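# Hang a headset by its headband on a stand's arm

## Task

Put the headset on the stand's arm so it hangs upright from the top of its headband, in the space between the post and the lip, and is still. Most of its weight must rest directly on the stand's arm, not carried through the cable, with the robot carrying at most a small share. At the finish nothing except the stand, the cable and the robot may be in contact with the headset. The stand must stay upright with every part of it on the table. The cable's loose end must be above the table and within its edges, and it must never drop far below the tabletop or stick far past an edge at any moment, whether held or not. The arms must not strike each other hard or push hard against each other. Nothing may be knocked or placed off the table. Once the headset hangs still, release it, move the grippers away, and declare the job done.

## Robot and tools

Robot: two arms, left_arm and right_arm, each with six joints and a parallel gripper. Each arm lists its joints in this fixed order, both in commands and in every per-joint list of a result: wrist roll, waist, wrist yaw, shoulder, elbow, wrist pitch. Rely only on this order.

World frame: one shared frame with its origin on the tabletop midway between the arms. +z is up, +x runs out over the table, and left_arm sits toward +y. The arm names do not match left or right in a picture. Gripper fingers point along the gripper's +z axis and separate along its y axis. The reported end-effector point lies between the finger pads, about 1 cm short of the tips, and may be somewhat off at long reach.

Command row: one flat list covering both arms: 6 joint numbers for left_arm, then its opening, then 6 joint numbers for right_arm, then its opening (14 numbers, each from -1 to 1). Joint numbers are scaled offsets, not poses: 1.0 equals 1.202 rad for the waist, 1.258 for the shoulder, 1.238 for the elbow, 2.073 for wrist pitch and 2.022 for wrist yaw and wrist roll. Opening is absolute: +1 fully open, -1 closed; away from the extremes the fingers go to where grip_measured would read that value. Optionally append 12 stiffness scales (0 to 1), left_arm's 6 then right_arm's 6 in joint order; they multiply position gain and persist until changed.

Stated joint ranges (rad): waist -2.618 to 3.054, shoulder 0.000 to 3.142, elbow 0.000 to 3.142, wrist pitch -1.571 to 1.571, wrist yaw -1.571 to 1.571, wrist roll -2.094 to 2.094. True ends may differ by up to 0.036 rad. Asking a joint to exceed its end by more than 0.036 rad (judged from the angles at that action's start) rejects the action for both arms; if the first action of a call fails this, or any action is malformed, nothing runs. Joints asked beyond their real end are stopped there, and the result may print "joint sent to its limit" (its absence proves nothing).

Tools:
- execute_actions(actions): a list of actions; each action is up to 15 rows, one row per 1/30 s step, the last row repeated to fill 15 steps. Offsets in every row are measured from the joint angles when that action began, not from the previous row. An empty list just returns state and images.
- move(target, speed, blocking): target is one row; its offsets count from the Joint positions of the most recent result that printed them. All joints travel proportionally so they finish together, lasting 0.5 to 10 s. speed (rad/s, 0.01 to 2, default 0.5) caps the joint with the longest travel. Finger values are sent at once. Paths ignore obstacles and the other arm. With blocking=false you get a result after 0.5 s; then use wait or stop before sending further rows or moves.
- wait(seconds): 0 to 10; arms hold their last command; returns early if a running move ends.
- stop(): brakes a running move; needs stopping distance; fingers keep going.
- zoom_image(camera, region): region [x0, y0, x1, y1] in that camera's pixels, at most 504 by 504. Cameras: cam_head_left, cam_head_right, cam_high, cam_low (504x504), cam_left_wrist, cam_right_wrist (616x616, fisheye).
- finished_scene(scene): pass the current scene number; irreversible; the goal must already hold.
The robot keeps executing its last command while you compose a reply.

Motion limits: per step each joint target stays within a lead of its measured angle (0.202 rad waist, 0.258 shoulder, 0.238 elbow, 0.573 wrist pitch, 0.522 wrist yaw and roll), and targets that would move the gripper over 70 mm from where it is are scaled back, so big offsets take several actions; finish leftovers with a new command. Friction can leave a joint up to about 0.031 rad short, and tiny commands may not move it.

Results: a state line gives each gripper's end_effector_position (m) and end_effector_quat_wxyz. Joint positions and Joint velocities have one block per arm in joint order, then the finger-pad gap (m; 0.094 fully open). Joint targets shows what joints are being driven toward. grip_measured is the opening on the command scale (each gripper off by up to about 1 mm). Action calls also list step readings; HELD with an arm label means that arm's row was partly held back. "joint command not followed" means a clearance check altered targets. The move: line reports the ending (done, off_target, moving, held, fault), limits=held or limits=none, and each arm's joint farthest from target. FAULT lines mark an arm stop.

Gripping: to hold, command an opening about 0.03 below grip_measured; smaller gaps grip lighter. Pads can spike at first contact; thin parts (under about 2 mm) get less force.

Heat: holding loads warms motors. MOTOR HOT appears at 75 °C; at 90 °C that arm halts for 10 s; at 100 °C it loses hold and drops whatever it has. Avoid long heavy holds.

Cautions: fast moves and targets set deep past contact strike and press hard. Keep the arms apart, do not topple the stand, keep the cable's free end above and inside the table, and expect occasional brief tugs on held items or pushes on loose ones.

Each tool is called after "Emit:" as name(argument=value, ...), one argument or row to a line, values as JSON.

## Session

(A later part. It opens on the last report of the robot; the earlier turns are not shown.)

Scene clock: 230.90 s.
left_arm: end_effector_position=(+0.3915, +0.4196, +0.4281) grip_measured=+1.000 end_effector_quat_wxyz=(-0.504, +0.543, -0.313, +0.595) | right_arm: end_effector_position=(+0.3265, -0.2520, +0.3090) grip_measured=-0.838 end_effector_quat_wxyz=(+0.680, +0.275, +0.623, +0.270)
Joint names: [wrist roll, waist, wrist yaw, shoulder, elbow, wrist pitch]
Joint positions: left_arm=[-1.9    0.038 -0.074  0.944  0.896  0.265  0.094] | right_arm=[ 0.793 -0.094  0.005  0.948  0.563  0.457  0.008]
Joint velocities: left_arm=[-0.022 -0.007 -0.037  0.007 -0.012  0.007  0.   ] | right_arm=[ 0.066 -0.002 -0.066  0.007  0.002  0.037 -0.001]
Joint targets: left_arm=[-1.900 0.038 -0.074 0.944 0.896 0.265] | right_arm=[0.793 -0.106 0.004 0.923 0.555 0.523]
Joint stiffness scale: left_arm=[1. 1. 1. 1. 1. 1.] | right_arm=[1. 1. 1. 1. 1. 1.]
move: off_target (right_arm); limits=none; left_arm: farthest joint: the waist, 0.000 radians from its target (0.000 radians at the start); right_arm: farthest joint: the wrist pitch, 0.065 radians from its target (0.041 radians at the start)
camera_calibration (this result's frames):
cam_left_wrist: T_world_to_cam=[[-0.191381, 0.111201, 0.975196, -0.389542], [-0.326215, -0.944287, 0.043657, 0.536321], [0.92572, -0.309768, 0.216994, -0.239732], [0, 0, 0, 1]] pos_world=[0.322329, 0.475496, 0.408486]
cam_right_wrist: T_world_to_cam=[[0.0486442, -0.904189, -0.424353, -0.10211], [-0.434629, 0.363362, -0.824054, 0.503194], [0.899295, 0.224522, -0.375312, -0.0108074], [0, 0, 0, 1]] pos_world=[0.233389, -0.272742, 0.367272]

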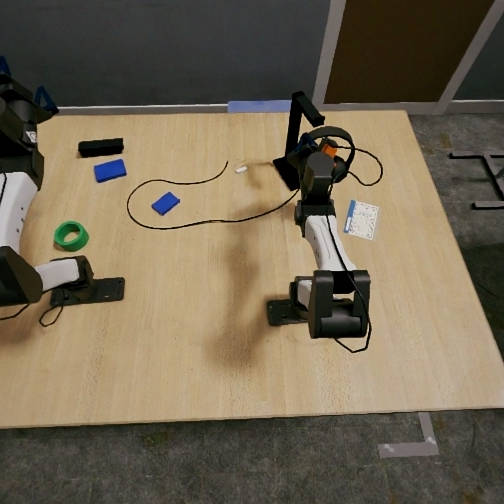

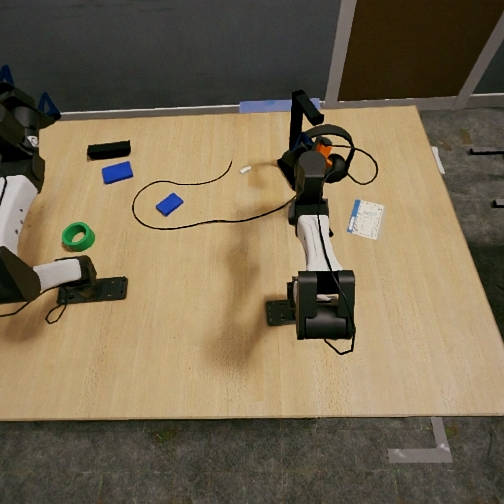

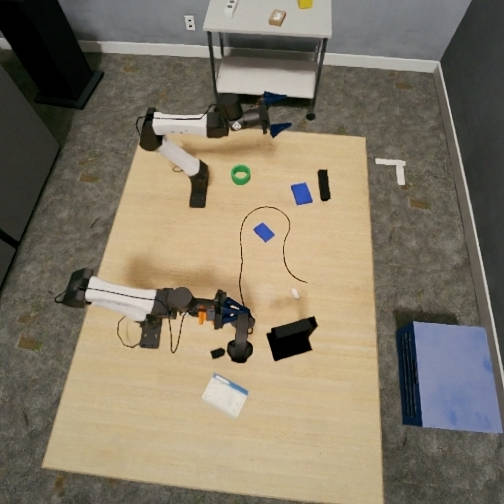

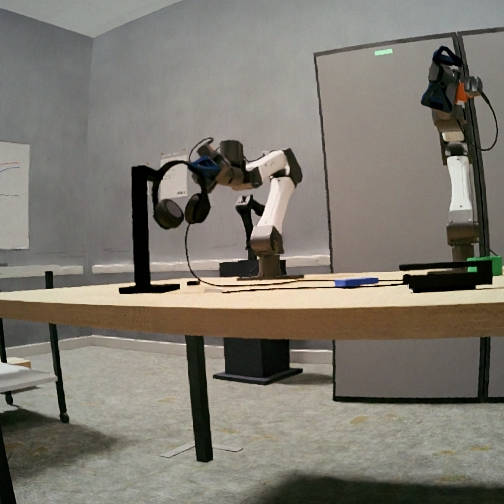

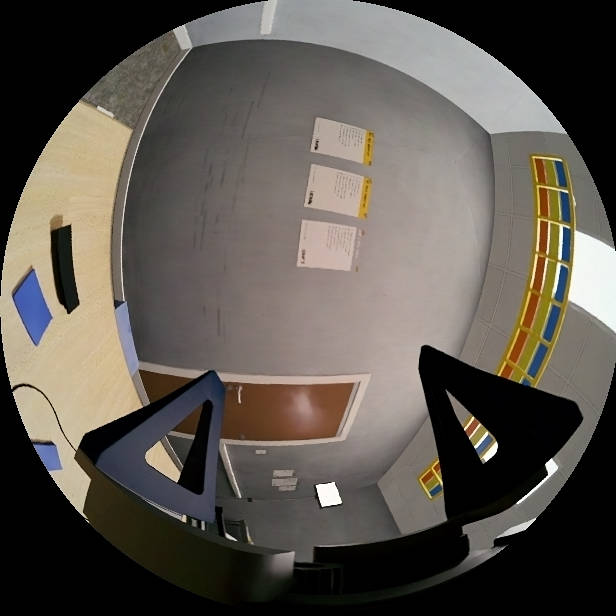

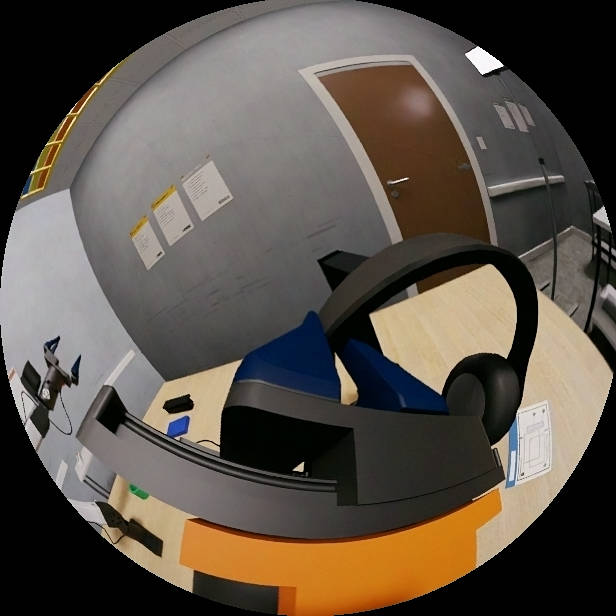

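Emit:
move(
  target=[0,0,0,0,0,0,1,0,0.055,0,-0.03,0.125,-0.055,-1],
  speed=0.3,
)

Emit:
move(
  target=[0,0,0,0,0,0,1,0,0.04,0,0.42,0.30,0.135,-1],
  speed=0.3,
)

Scene clock: 242.13 s.
left_arm: end_effector_position=(+0.3915, +0.4196, +0.4281) grip_measured=+1.000 end_effector_quat_wxyz=(-0.504, +0.543, -0.313, +0.595) | right_arm: end_effector_position=(+0.3256, -0.2328, +0.3386) grip_measured=-0.838 end_effector_quat_wxyz=(+0.670, +0.260, +0.633, +0.287)
Joint names: [wrist roll, waist, wrist yaw, shoulder, elbow, wrist pitch]
Joint positions: left_arm=[-1.9    0.038 -0.074  0.944  0.896  0.265  0.094] | right_arm=[ 0.794 -0.041  0.005  0.93   0.683  0.309  0.008]
Joint velocities: left_arm=[ 0.007 -0.002  0.037 -0.007 -0.002 -0.051  0.   ] | right_arm=[ 0.037  0.002 -0.007  0.017 -0.002 -0.007 -0.001]
Joint targets: left_arm=[-1.900 0.038 -0.074 0.944 0.896 0.265] | right_arm=[0.793 -0.028 0.005 0.911 0.717 0.343]
Joint stiffness scale: left_arm=[1. 1. 1. 1. 1. 1.] | right_arm=[1. 1. 1. 1. 1. 1.]
move: off_target (right_arm); limits=none; left_arm: farthest joint: the waist, 0.000 radians from its target (0.000 radians at the start); right_arm: farthest joint: the elbow, 0.035 radians from its target (0.155 radians at the start)
camera_calibration (this result's frames):
cam_left_wrist: T_world_to_cam=[[-0.191381, 0.111201, 0.975196, -0.389542], [-0.326215, -0.944287, 0.043657, 0.536321], [0.92572, -0.309768, 0.216994, -0.239732], [0, 0, 0, 1]] pos_world=[0.322329, 0.475496, 0.408486]
cam_right_wrist: T_world_to_cam=[[0.0925054, -0.899917, -0.426136, -0.0848404], [-0.461153, 0.340584, -0.819354, 0.521965], [0.882486, 0.272308, -0.383493, 0.0161869], [0, 0, 0, 1]] pos_world=[0.234269, -0.25853, 0.397728]

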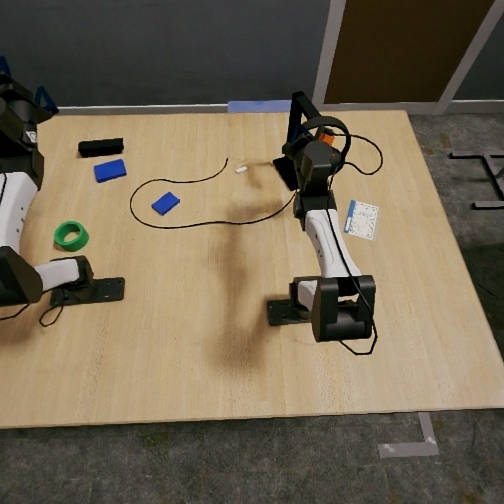

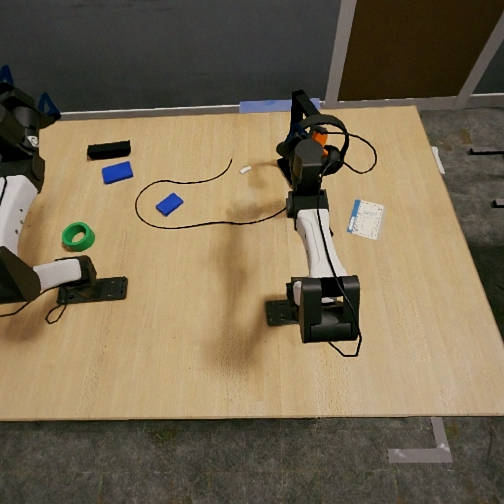

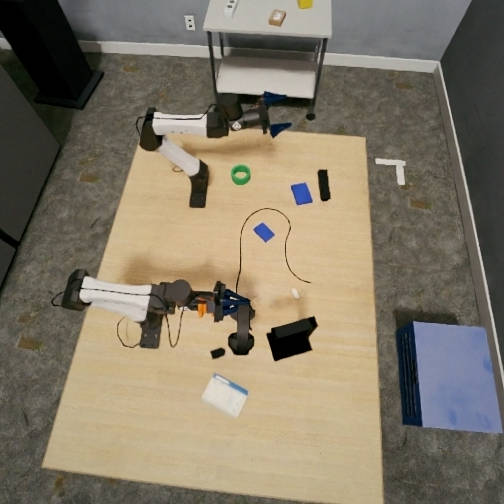

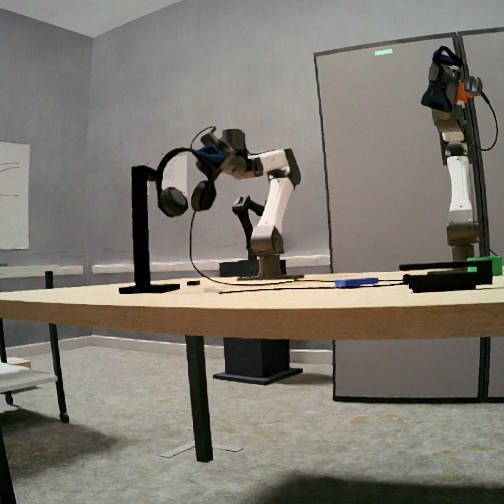

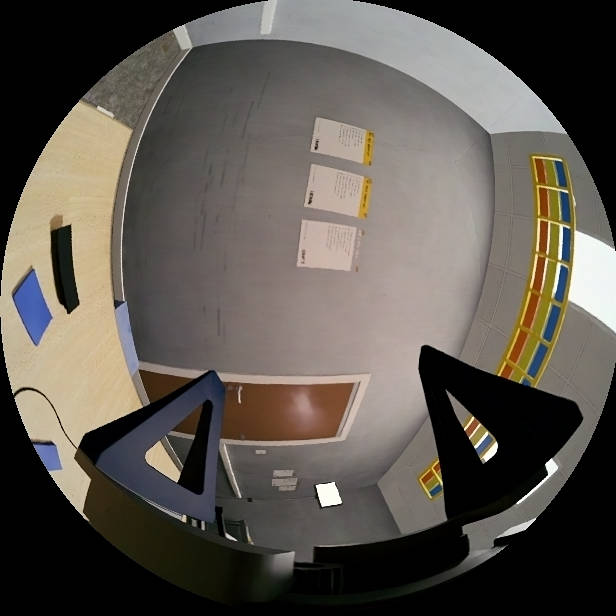

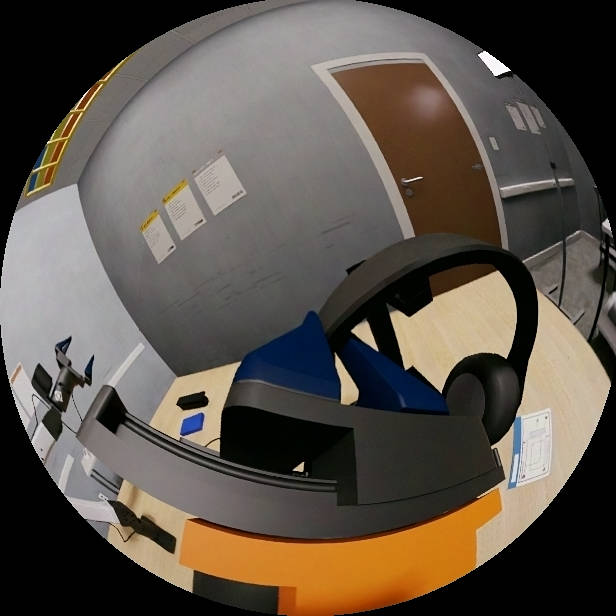

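Scene clock: 244.50 s.
left_arm: end_effector_position=(+0.3915, +0.4196, +0.4281) grip_measured=+1.000 end_effector_quat_wxyz=(-0.504, +0.543, -0.313, +0.595) | right_arm: end_effector_position=(+0.4481, -0.2136, +0.3426) grip_measured=-0.838 end_effector_quat_wxyz=(+0.668, +0.248, +0.634, +0.301)
Joint names: [wrist roll, waist, wrist yaw, shoulder, elbow, wrist pitch]
Joint positions: left_arm=[-1.9    0.038 -0.074  0.944  0.896  0.265  0.094] | right_arm=[ 0.795 -0.006  0.005  1.46   1.014  0.52   0.008]
Joint velocities: left_arm=[-0.051 -0.017 -0.022 -0.012 -0.007 -0.037  0.   ] | right_arm=[ 0.066  0.002  0.022  0.017 -0.012  0.007 -0.002]
Joint targets: left_arm=[-1.900 0.038 -0.074 0.944 0.896 0.265] | right_arm=[0.794 0.007 0.005 1.459 1.054 0.589]
Joint stiffness scale: left_arm=[1. 1. 1. 1. 1. 1.] | right_arm=[1. 1. 1. 1. 1. 1.]
move: off_target (right_arm); limits=none; left_arm: farthest joint: the waist, 0.000 radians from its target (0.000 radians at the start); right_arm: farthest joint: the wrist pitch, 0.069 radians from its target (0.280 radians at the start)
camera_calibration (this result's frames):
cam_left_wrist: T_world_to_cam=[[-0.191381, 0.111201, 0.975196, -0.389542], [-0.326215, -0.944287, 0.043657, 0.536321], [0.92572, -0.309768, 0.216994, -0.239732], [0, 0, 0, 1]] pos_world=[0.322329, 0.475496, 0.408486]
cam_right_wrist: T_world_to_cam=[[0.128924, -0.895384, -0.426224, -0.0925029], [-0.462749, 0.325823, -0.824441, 0.574456], [0.877064, 0.303525, -0.372332, -0.0903221], [0, 0, 0, 1]] pos_world=[0.356973, -0.242582, 0.400548]

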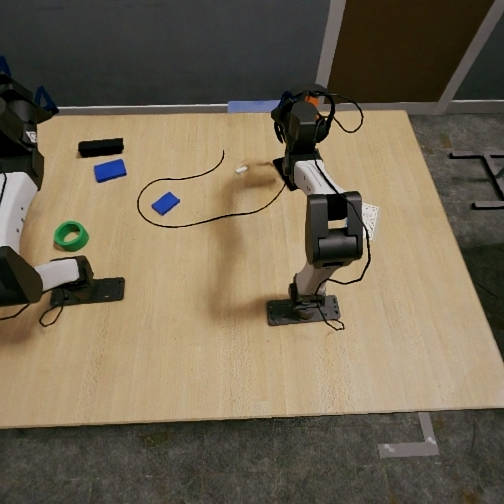

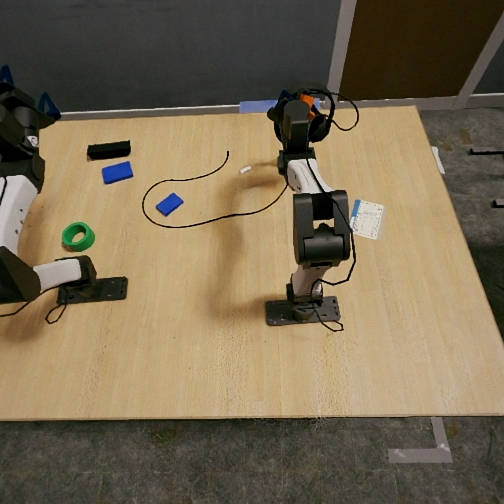

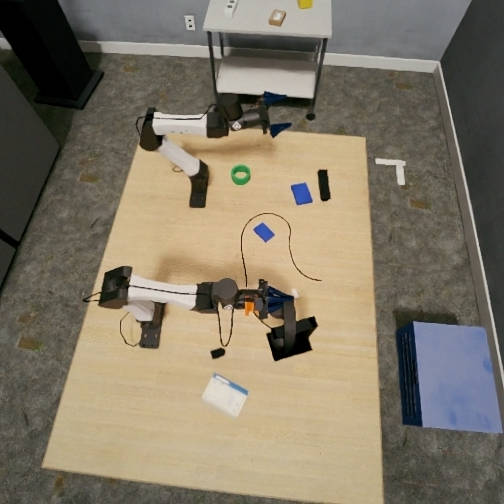

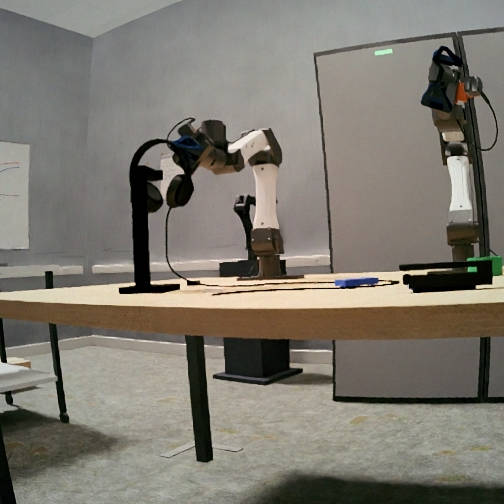

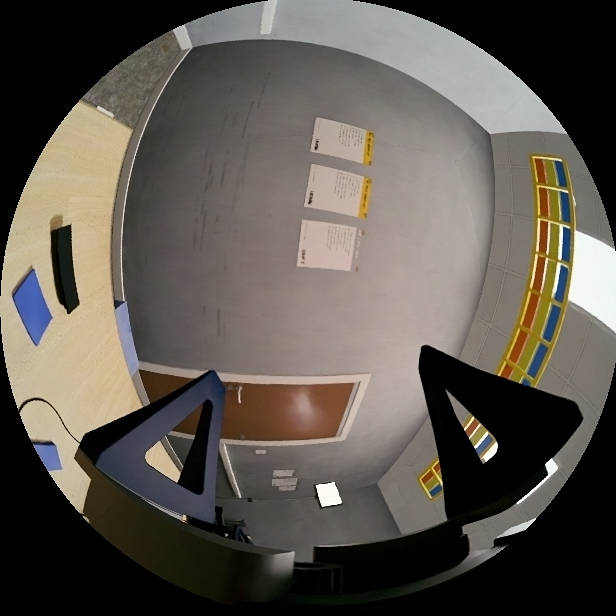

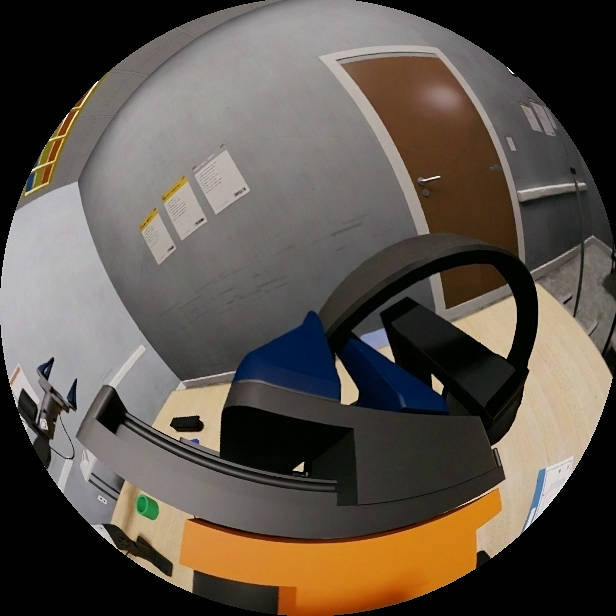

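Emit:
move(
  target=[0,0,0,0,0,0,1,0,-0.035,0,0.055,-0.10,0.12,-1],
  speed=0.2,
)

Emit:
zoom_image(
  camera="cam_low",
  region=[100,110,260,240],
)

Scene clock: 255.33 s.
left_arm: end_effector_position=(+0.3915, +0.4196, +0.4281) grip_measured=+1.000 end_effector_quat_wxyz=(-0.504, +0.543, -0.313, +0.595) | right_arm: end_effector_position=(+0.4528, -0.2271, +0.3031) grip_measured=-0.838 end_effector_quat_wxyz=(+0.675, +0.256, +0.627, +0.293)
Joint names: [wrist roll, waist, wrist yaw, shoulder, elbow, wrist pitch]
Joint positions: left_arm=[-1.9    0.038 -0.074  0.944  0.896  0.265  0.094] | right_arm=[ 0.796 -0.034  0.005  1.527  0.901  0.71   0.008]
Joint velocities: left_arm=[-0.037 -0.002 -0.022  0.007  0.002 -0.022  0.   ] | right_arm=[ 0.007 -0.012 -0.022 -0.007  0.007  0.051  0.   ]
Joint targets: left_arm=[-1.900 0.038 -0.074 0.944 0.896 0.265] | right_arm=[0.796 -0.048 0.005 1.529 0.890 0.769]
Joint stiffness scale: left_arm=[1. 1. 1. 1. 1. 1.] | right_arm=[1. 1. 1. 1. 1. 1.]
move: off_target (right_arm); limits=none; left_arm: farthest joint: the waist, 0.000 radians from its target (0.000 radians at the start); right_arm: farthest joint: the wrist pitch, 0.059 radians from its target (0.248 radians at the start)
camera_calibration (this result's frames):
cam_left_wrist: T_world_to_cam=[[-0.191381, 0.111201, 0.975196, -0.389542], [-0.326215, -0.944287, 0.043657, 0.536321], [0.92572, -0.309768, 0.216994, -0.239732], [0, 0, 0, 1]] pos_world=[0.322329, 0.475496, 0.408486]
cam_right_wrist: T_world_to_cam=[[0.107873, -0.898224, -0.426096, -0.113196], [-0.445208, 0.339573, -0.828541, 0.544897], [0.888906, 0.279078, -0.363265, -0.118728], [0, 0, 0, 1]] pos_world=[0.360341, -0.253573, 0.360107]

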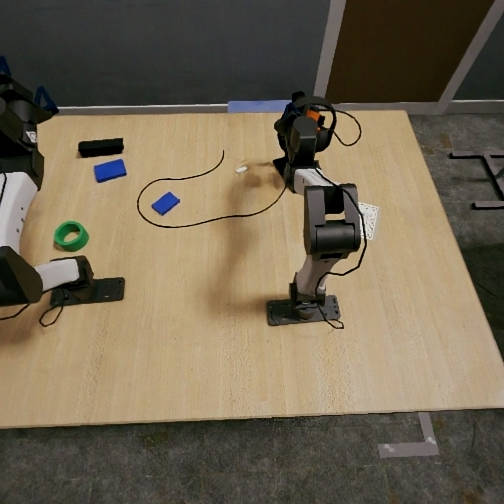

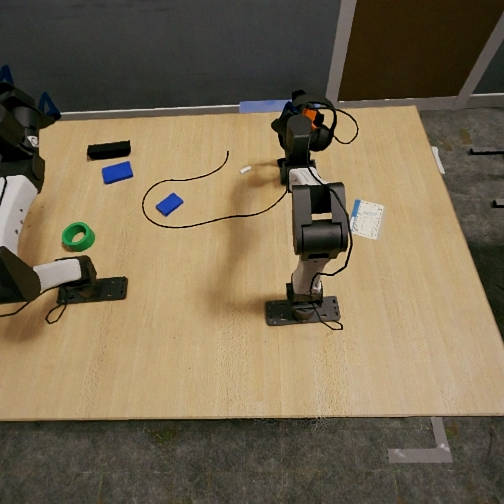

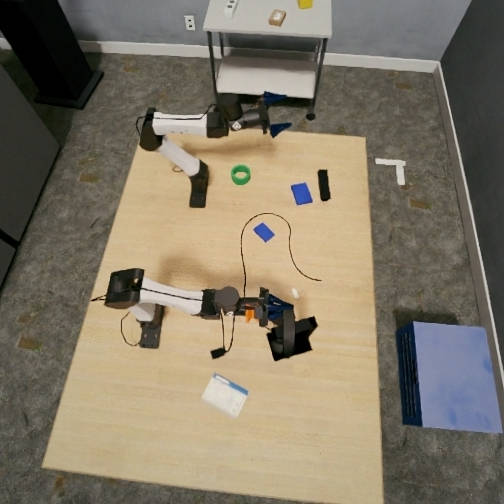

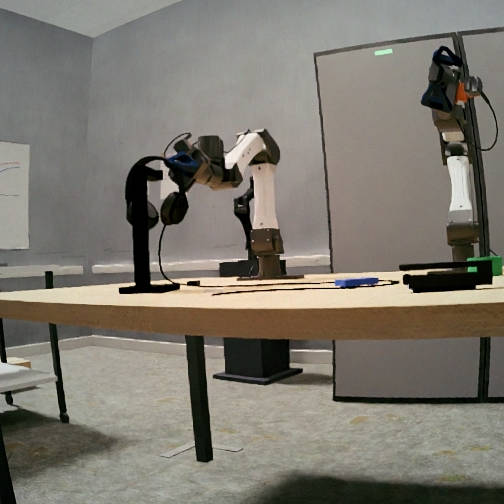

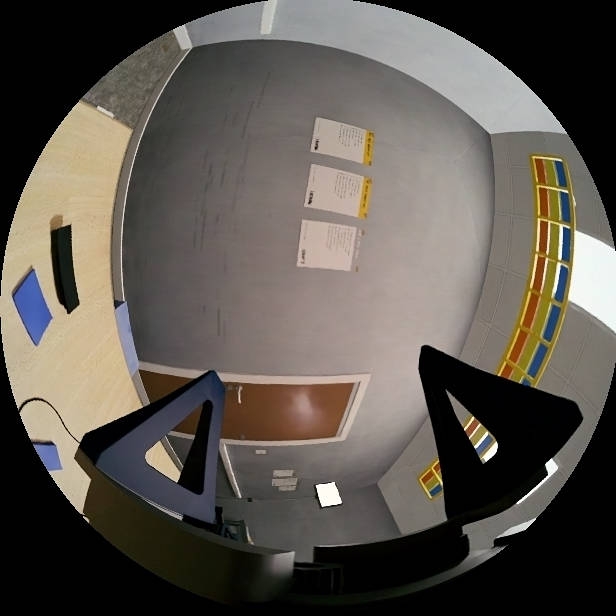

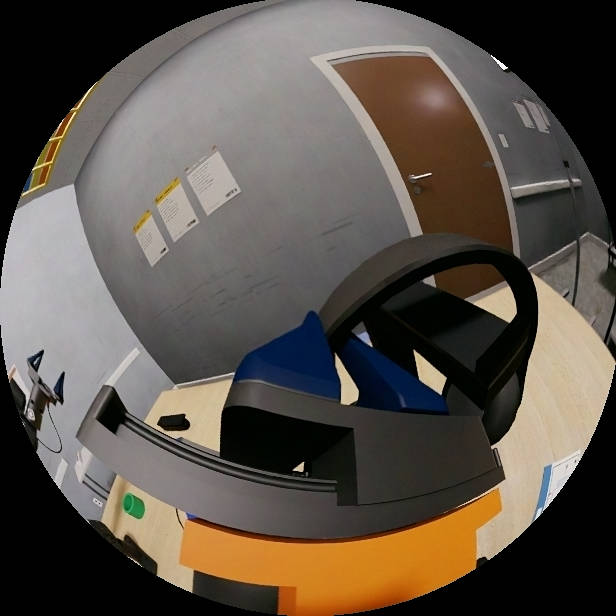

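Region (100, 110, 260, 240) of cam_low's 504x504 image, scaled by 3.150, with more detail than that image has; it fills the top 410 rows of this view, and the rest is white.

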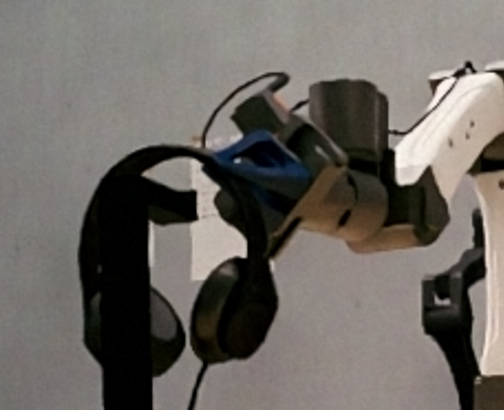

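Gap about 2 cm.

Emit:
move(
  target=[0,0,0,0,0,0,1,0,0,0,0.02,-0.055,0.06,-1],
  speed=0.15,
)

Emit:
move(
  target=[0,0,0,0,0,0,1,0,0,0,0,0,0.025,-0.55],
)

Scene clock: 262.03 s.
left_arm: end_effector_position=(+0.3915, +0.4196, +0.4281) grip_measured=+1.000 end_effector_quat_wxyz=(-0.504, +0.543, -0.313, +0.595) | right_arm: end_effector_position=(+0.4506, -0.2272, +0.2844) grip_measured=-0.838 end_effector_quat_wxyz=(+0.674, +0.257, +0.628, +0.292)
Joint names: [wrist roll, waist, wrist yaw, shoulder, elbow, wrist pitch]
Joint positions: left_arm=[-1.9    0.038 -0.074  0.944  0.896  0.265  0.094] | right_arm=[ 0.796 -0.034  0.005  1.548  0.846  0.781  0.008]
Joint velocities: left_arm=[ 0.022 -0.012  0.022  0.032 -0.027 -0.081  0.   ] | right_arm=[-0.007  0.007 -0.051 -0.002 -0.012  0.037 -0.   ]
Joint targets: left_arm=[-1.900 0.038 -0.074 0.944 0.896 0.265] | right_arm=[0.796 -0.034 0.005 1.552 0.833 0.834]
Joint stiffness scale: left_arm=[1. 1. 1. 1. 1. 1.] | right_arm=[1. 1. 1. 1. 1. 1.]
move: off_target (right_arm); limits=none; left_arm: farthest joint: the waist, 0.000 radians from its target (0.000 radians at the start); right_arm: farthest joint: the wrist pitch, 0.054 radians from its target (0.125 radians at the start)
camera_calibration (this result's frames):
cam_left_wrist: T_world_to_cam=[[-0.191381, 0.111201, 0.975196, -0.389542], [-0.326215, -0.944287, 0.043657, 0.536321], [0.92572, -0.309768, 0.216994, -0.239732], [0, 0, 0, 1]] pos_world=[0.322329, 0.475496, 0.408486]
cam_right_wrist: T_world_to_cam=[[0.105596, -0.898284, -0.426539, -0.119819], [-0.449625, 0.339456, -0.8262, 0.529745], [0.886954, 0.279026, -0.368045, -0.12125], [0, 0, 0, 1]] pos_world=[0.358382, -0.253625, 0.341942]

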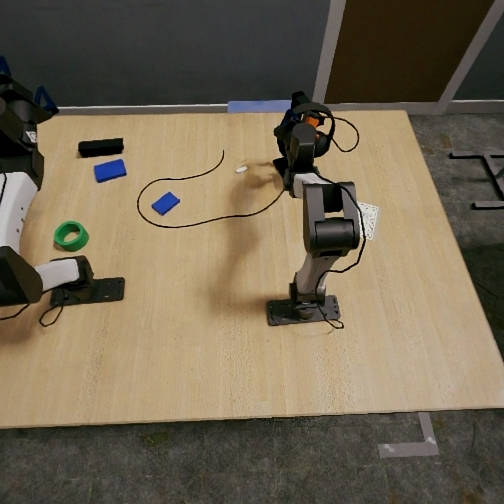

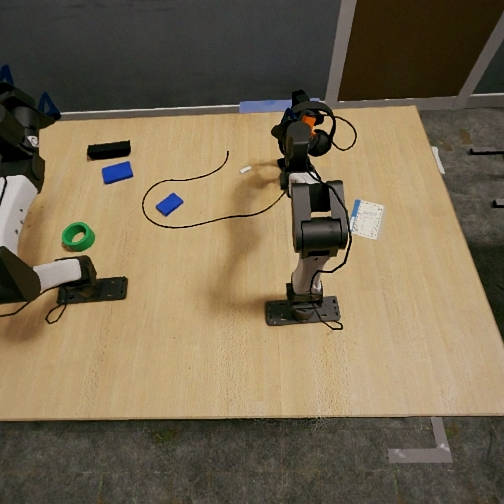

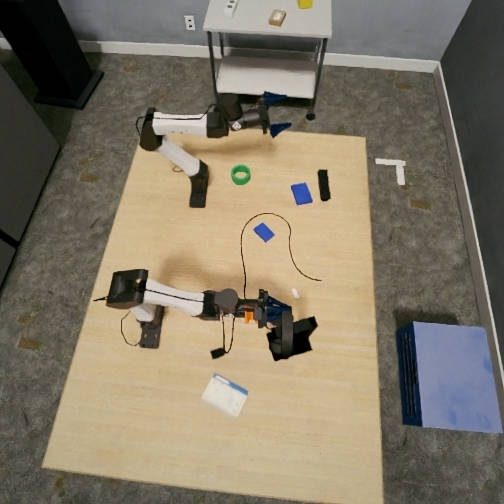

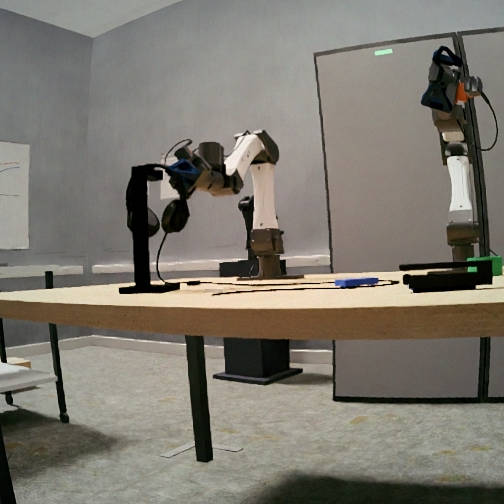

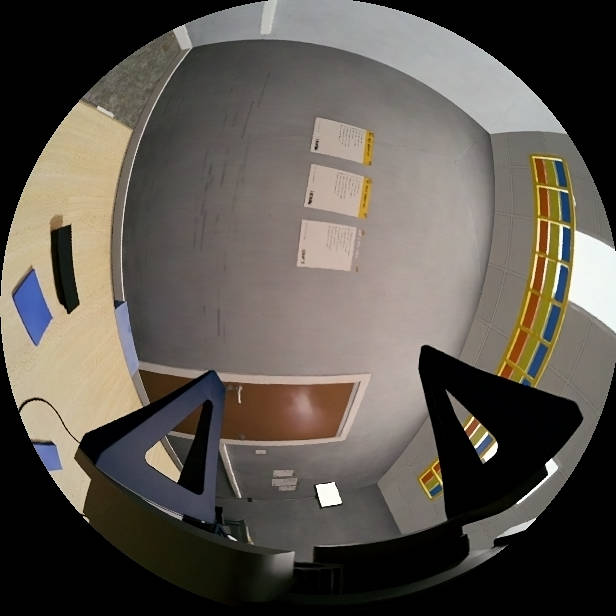

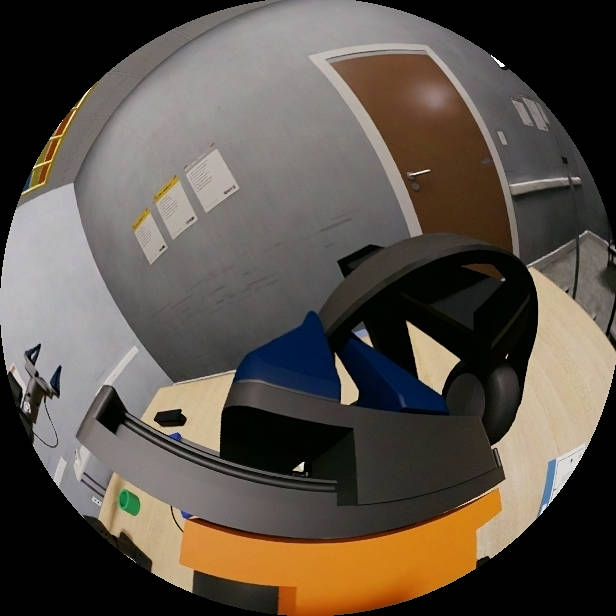

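Scene clock: 262.80 s.
left_arm: end_effector_position=(+0.3915, +0.4196, +0.4281) grip_measured=+1.000 end_effector_quat_wxyz=(-0.504, +0.543, -0.313, +0.595) | right_arm: end_effector_position=(+0.4502, -0.2273, +0.2884) grip_measured=-0.552 end_effector_quat_wxyz=(+0.679, +0.255, +0.623, +0.294)
Joint names: [wrist roll, waist, wrist yaw, shoulder, elbow, wrist pitch]
Joint positions: left_arm=[-1.9    0.038 -0.074  0.944  0.896  0.265  0.094] | right_arm=[ 0.796 -0.034  0.006  1.548  0.846  0.797  0.021]
Joint velocities: left_arm=[ 0.007  0.002 -0.022  0.017  0.002 -0.022  0.   ] | right_arm=[-0.007 -0.022  0.095 -0.017  0.007 -0.066 -0.001]
Joint targets: left_arm=[-1.900 0.038 -0.074 0.944 0.896 0.265] | right_arm=[0.796 -0.034 0.005 1.548 0.846 0.833]
Joint stiffness scale: left_arm=[1. 1. 1. 1. 1. 1.] | right_arm=[1. 1. 1. 1. 1. 1.]
move: off_target (right_arm); limits=none; left_arm: farthest joint: the waist, 0.000 radians from its target (0.000 radians at the start); right_arm: farthest joint: the wrist pitch, 0.036 radians from its target (0.052 radians at the start)
camera_calibration (this result's frames):
cam_left_wrist: T_world_to_cam=[[-0.191381, 0.111201, 0.975196, -0.389542], [-0.326215, -0.944287, 0.043657, 0.536321], [0.92572, -0.309768, 0.216994, -0.239732], [0, 0, 0, 1]] pos_world=[0.322329, 0.475496, 0.408486]
cam_right_wrist: T_world_to_cam=[[0.111896, -0.898153, -0.425206, -0.121386], [-0.435762, 0.340208, -0.833289, 0.52893], [0.893079, 0.278531, -0.353313, -0.126544], [0, 0, 0, 1]] pos_world=[0.357084, -0.253723, 0.344428]

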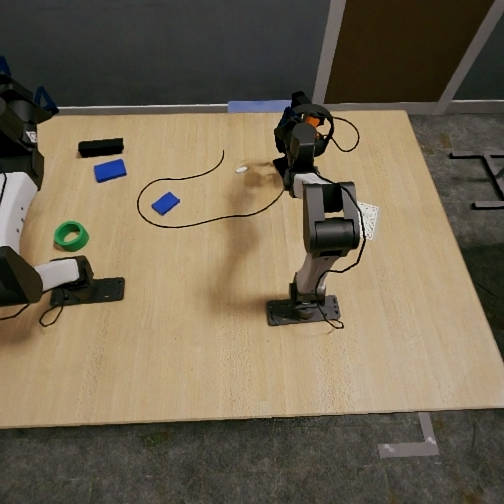

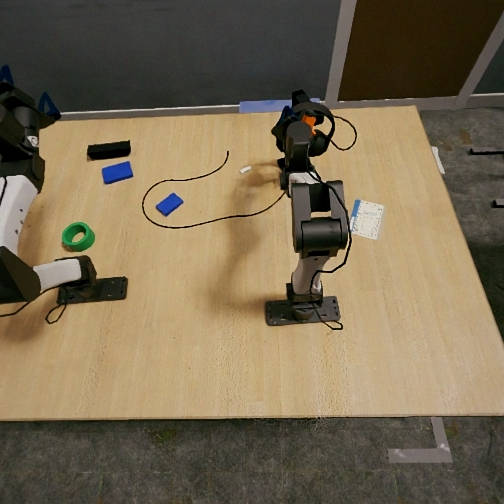

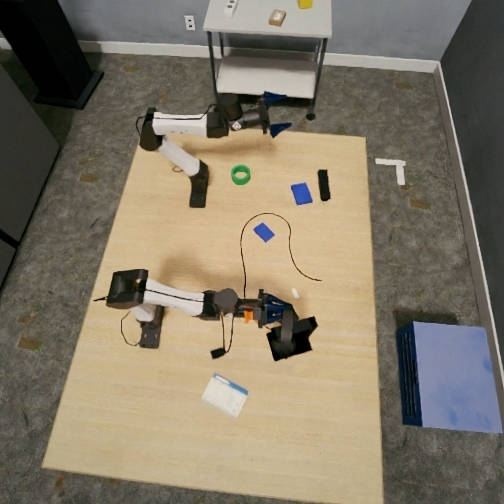

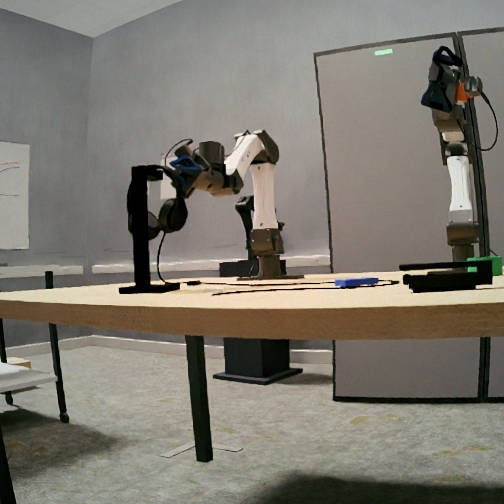

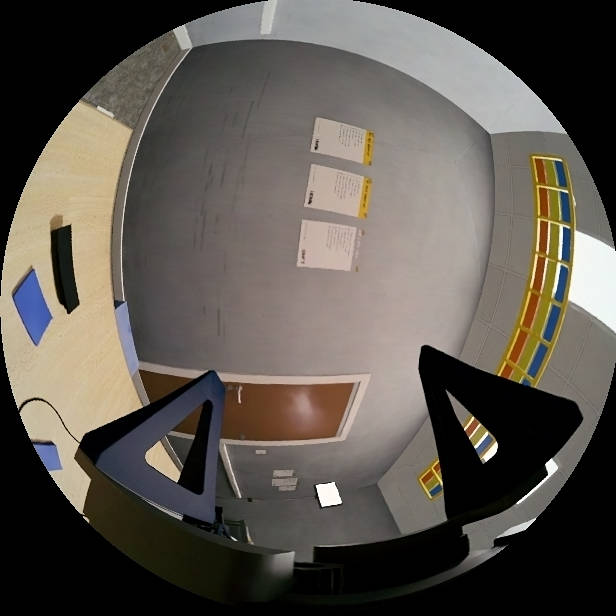

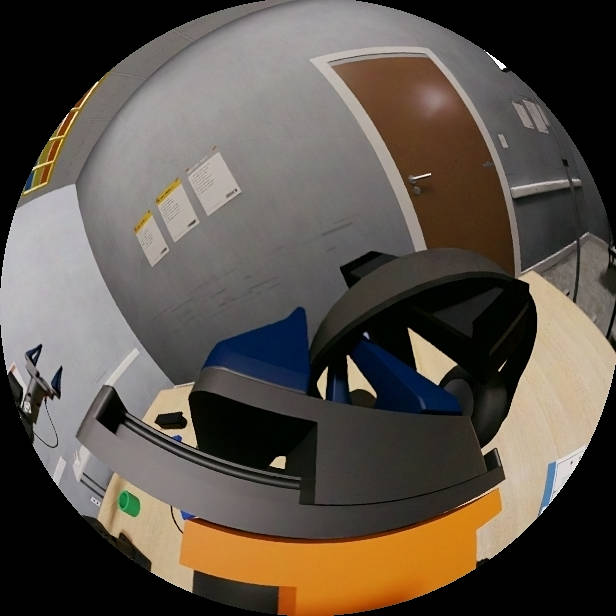

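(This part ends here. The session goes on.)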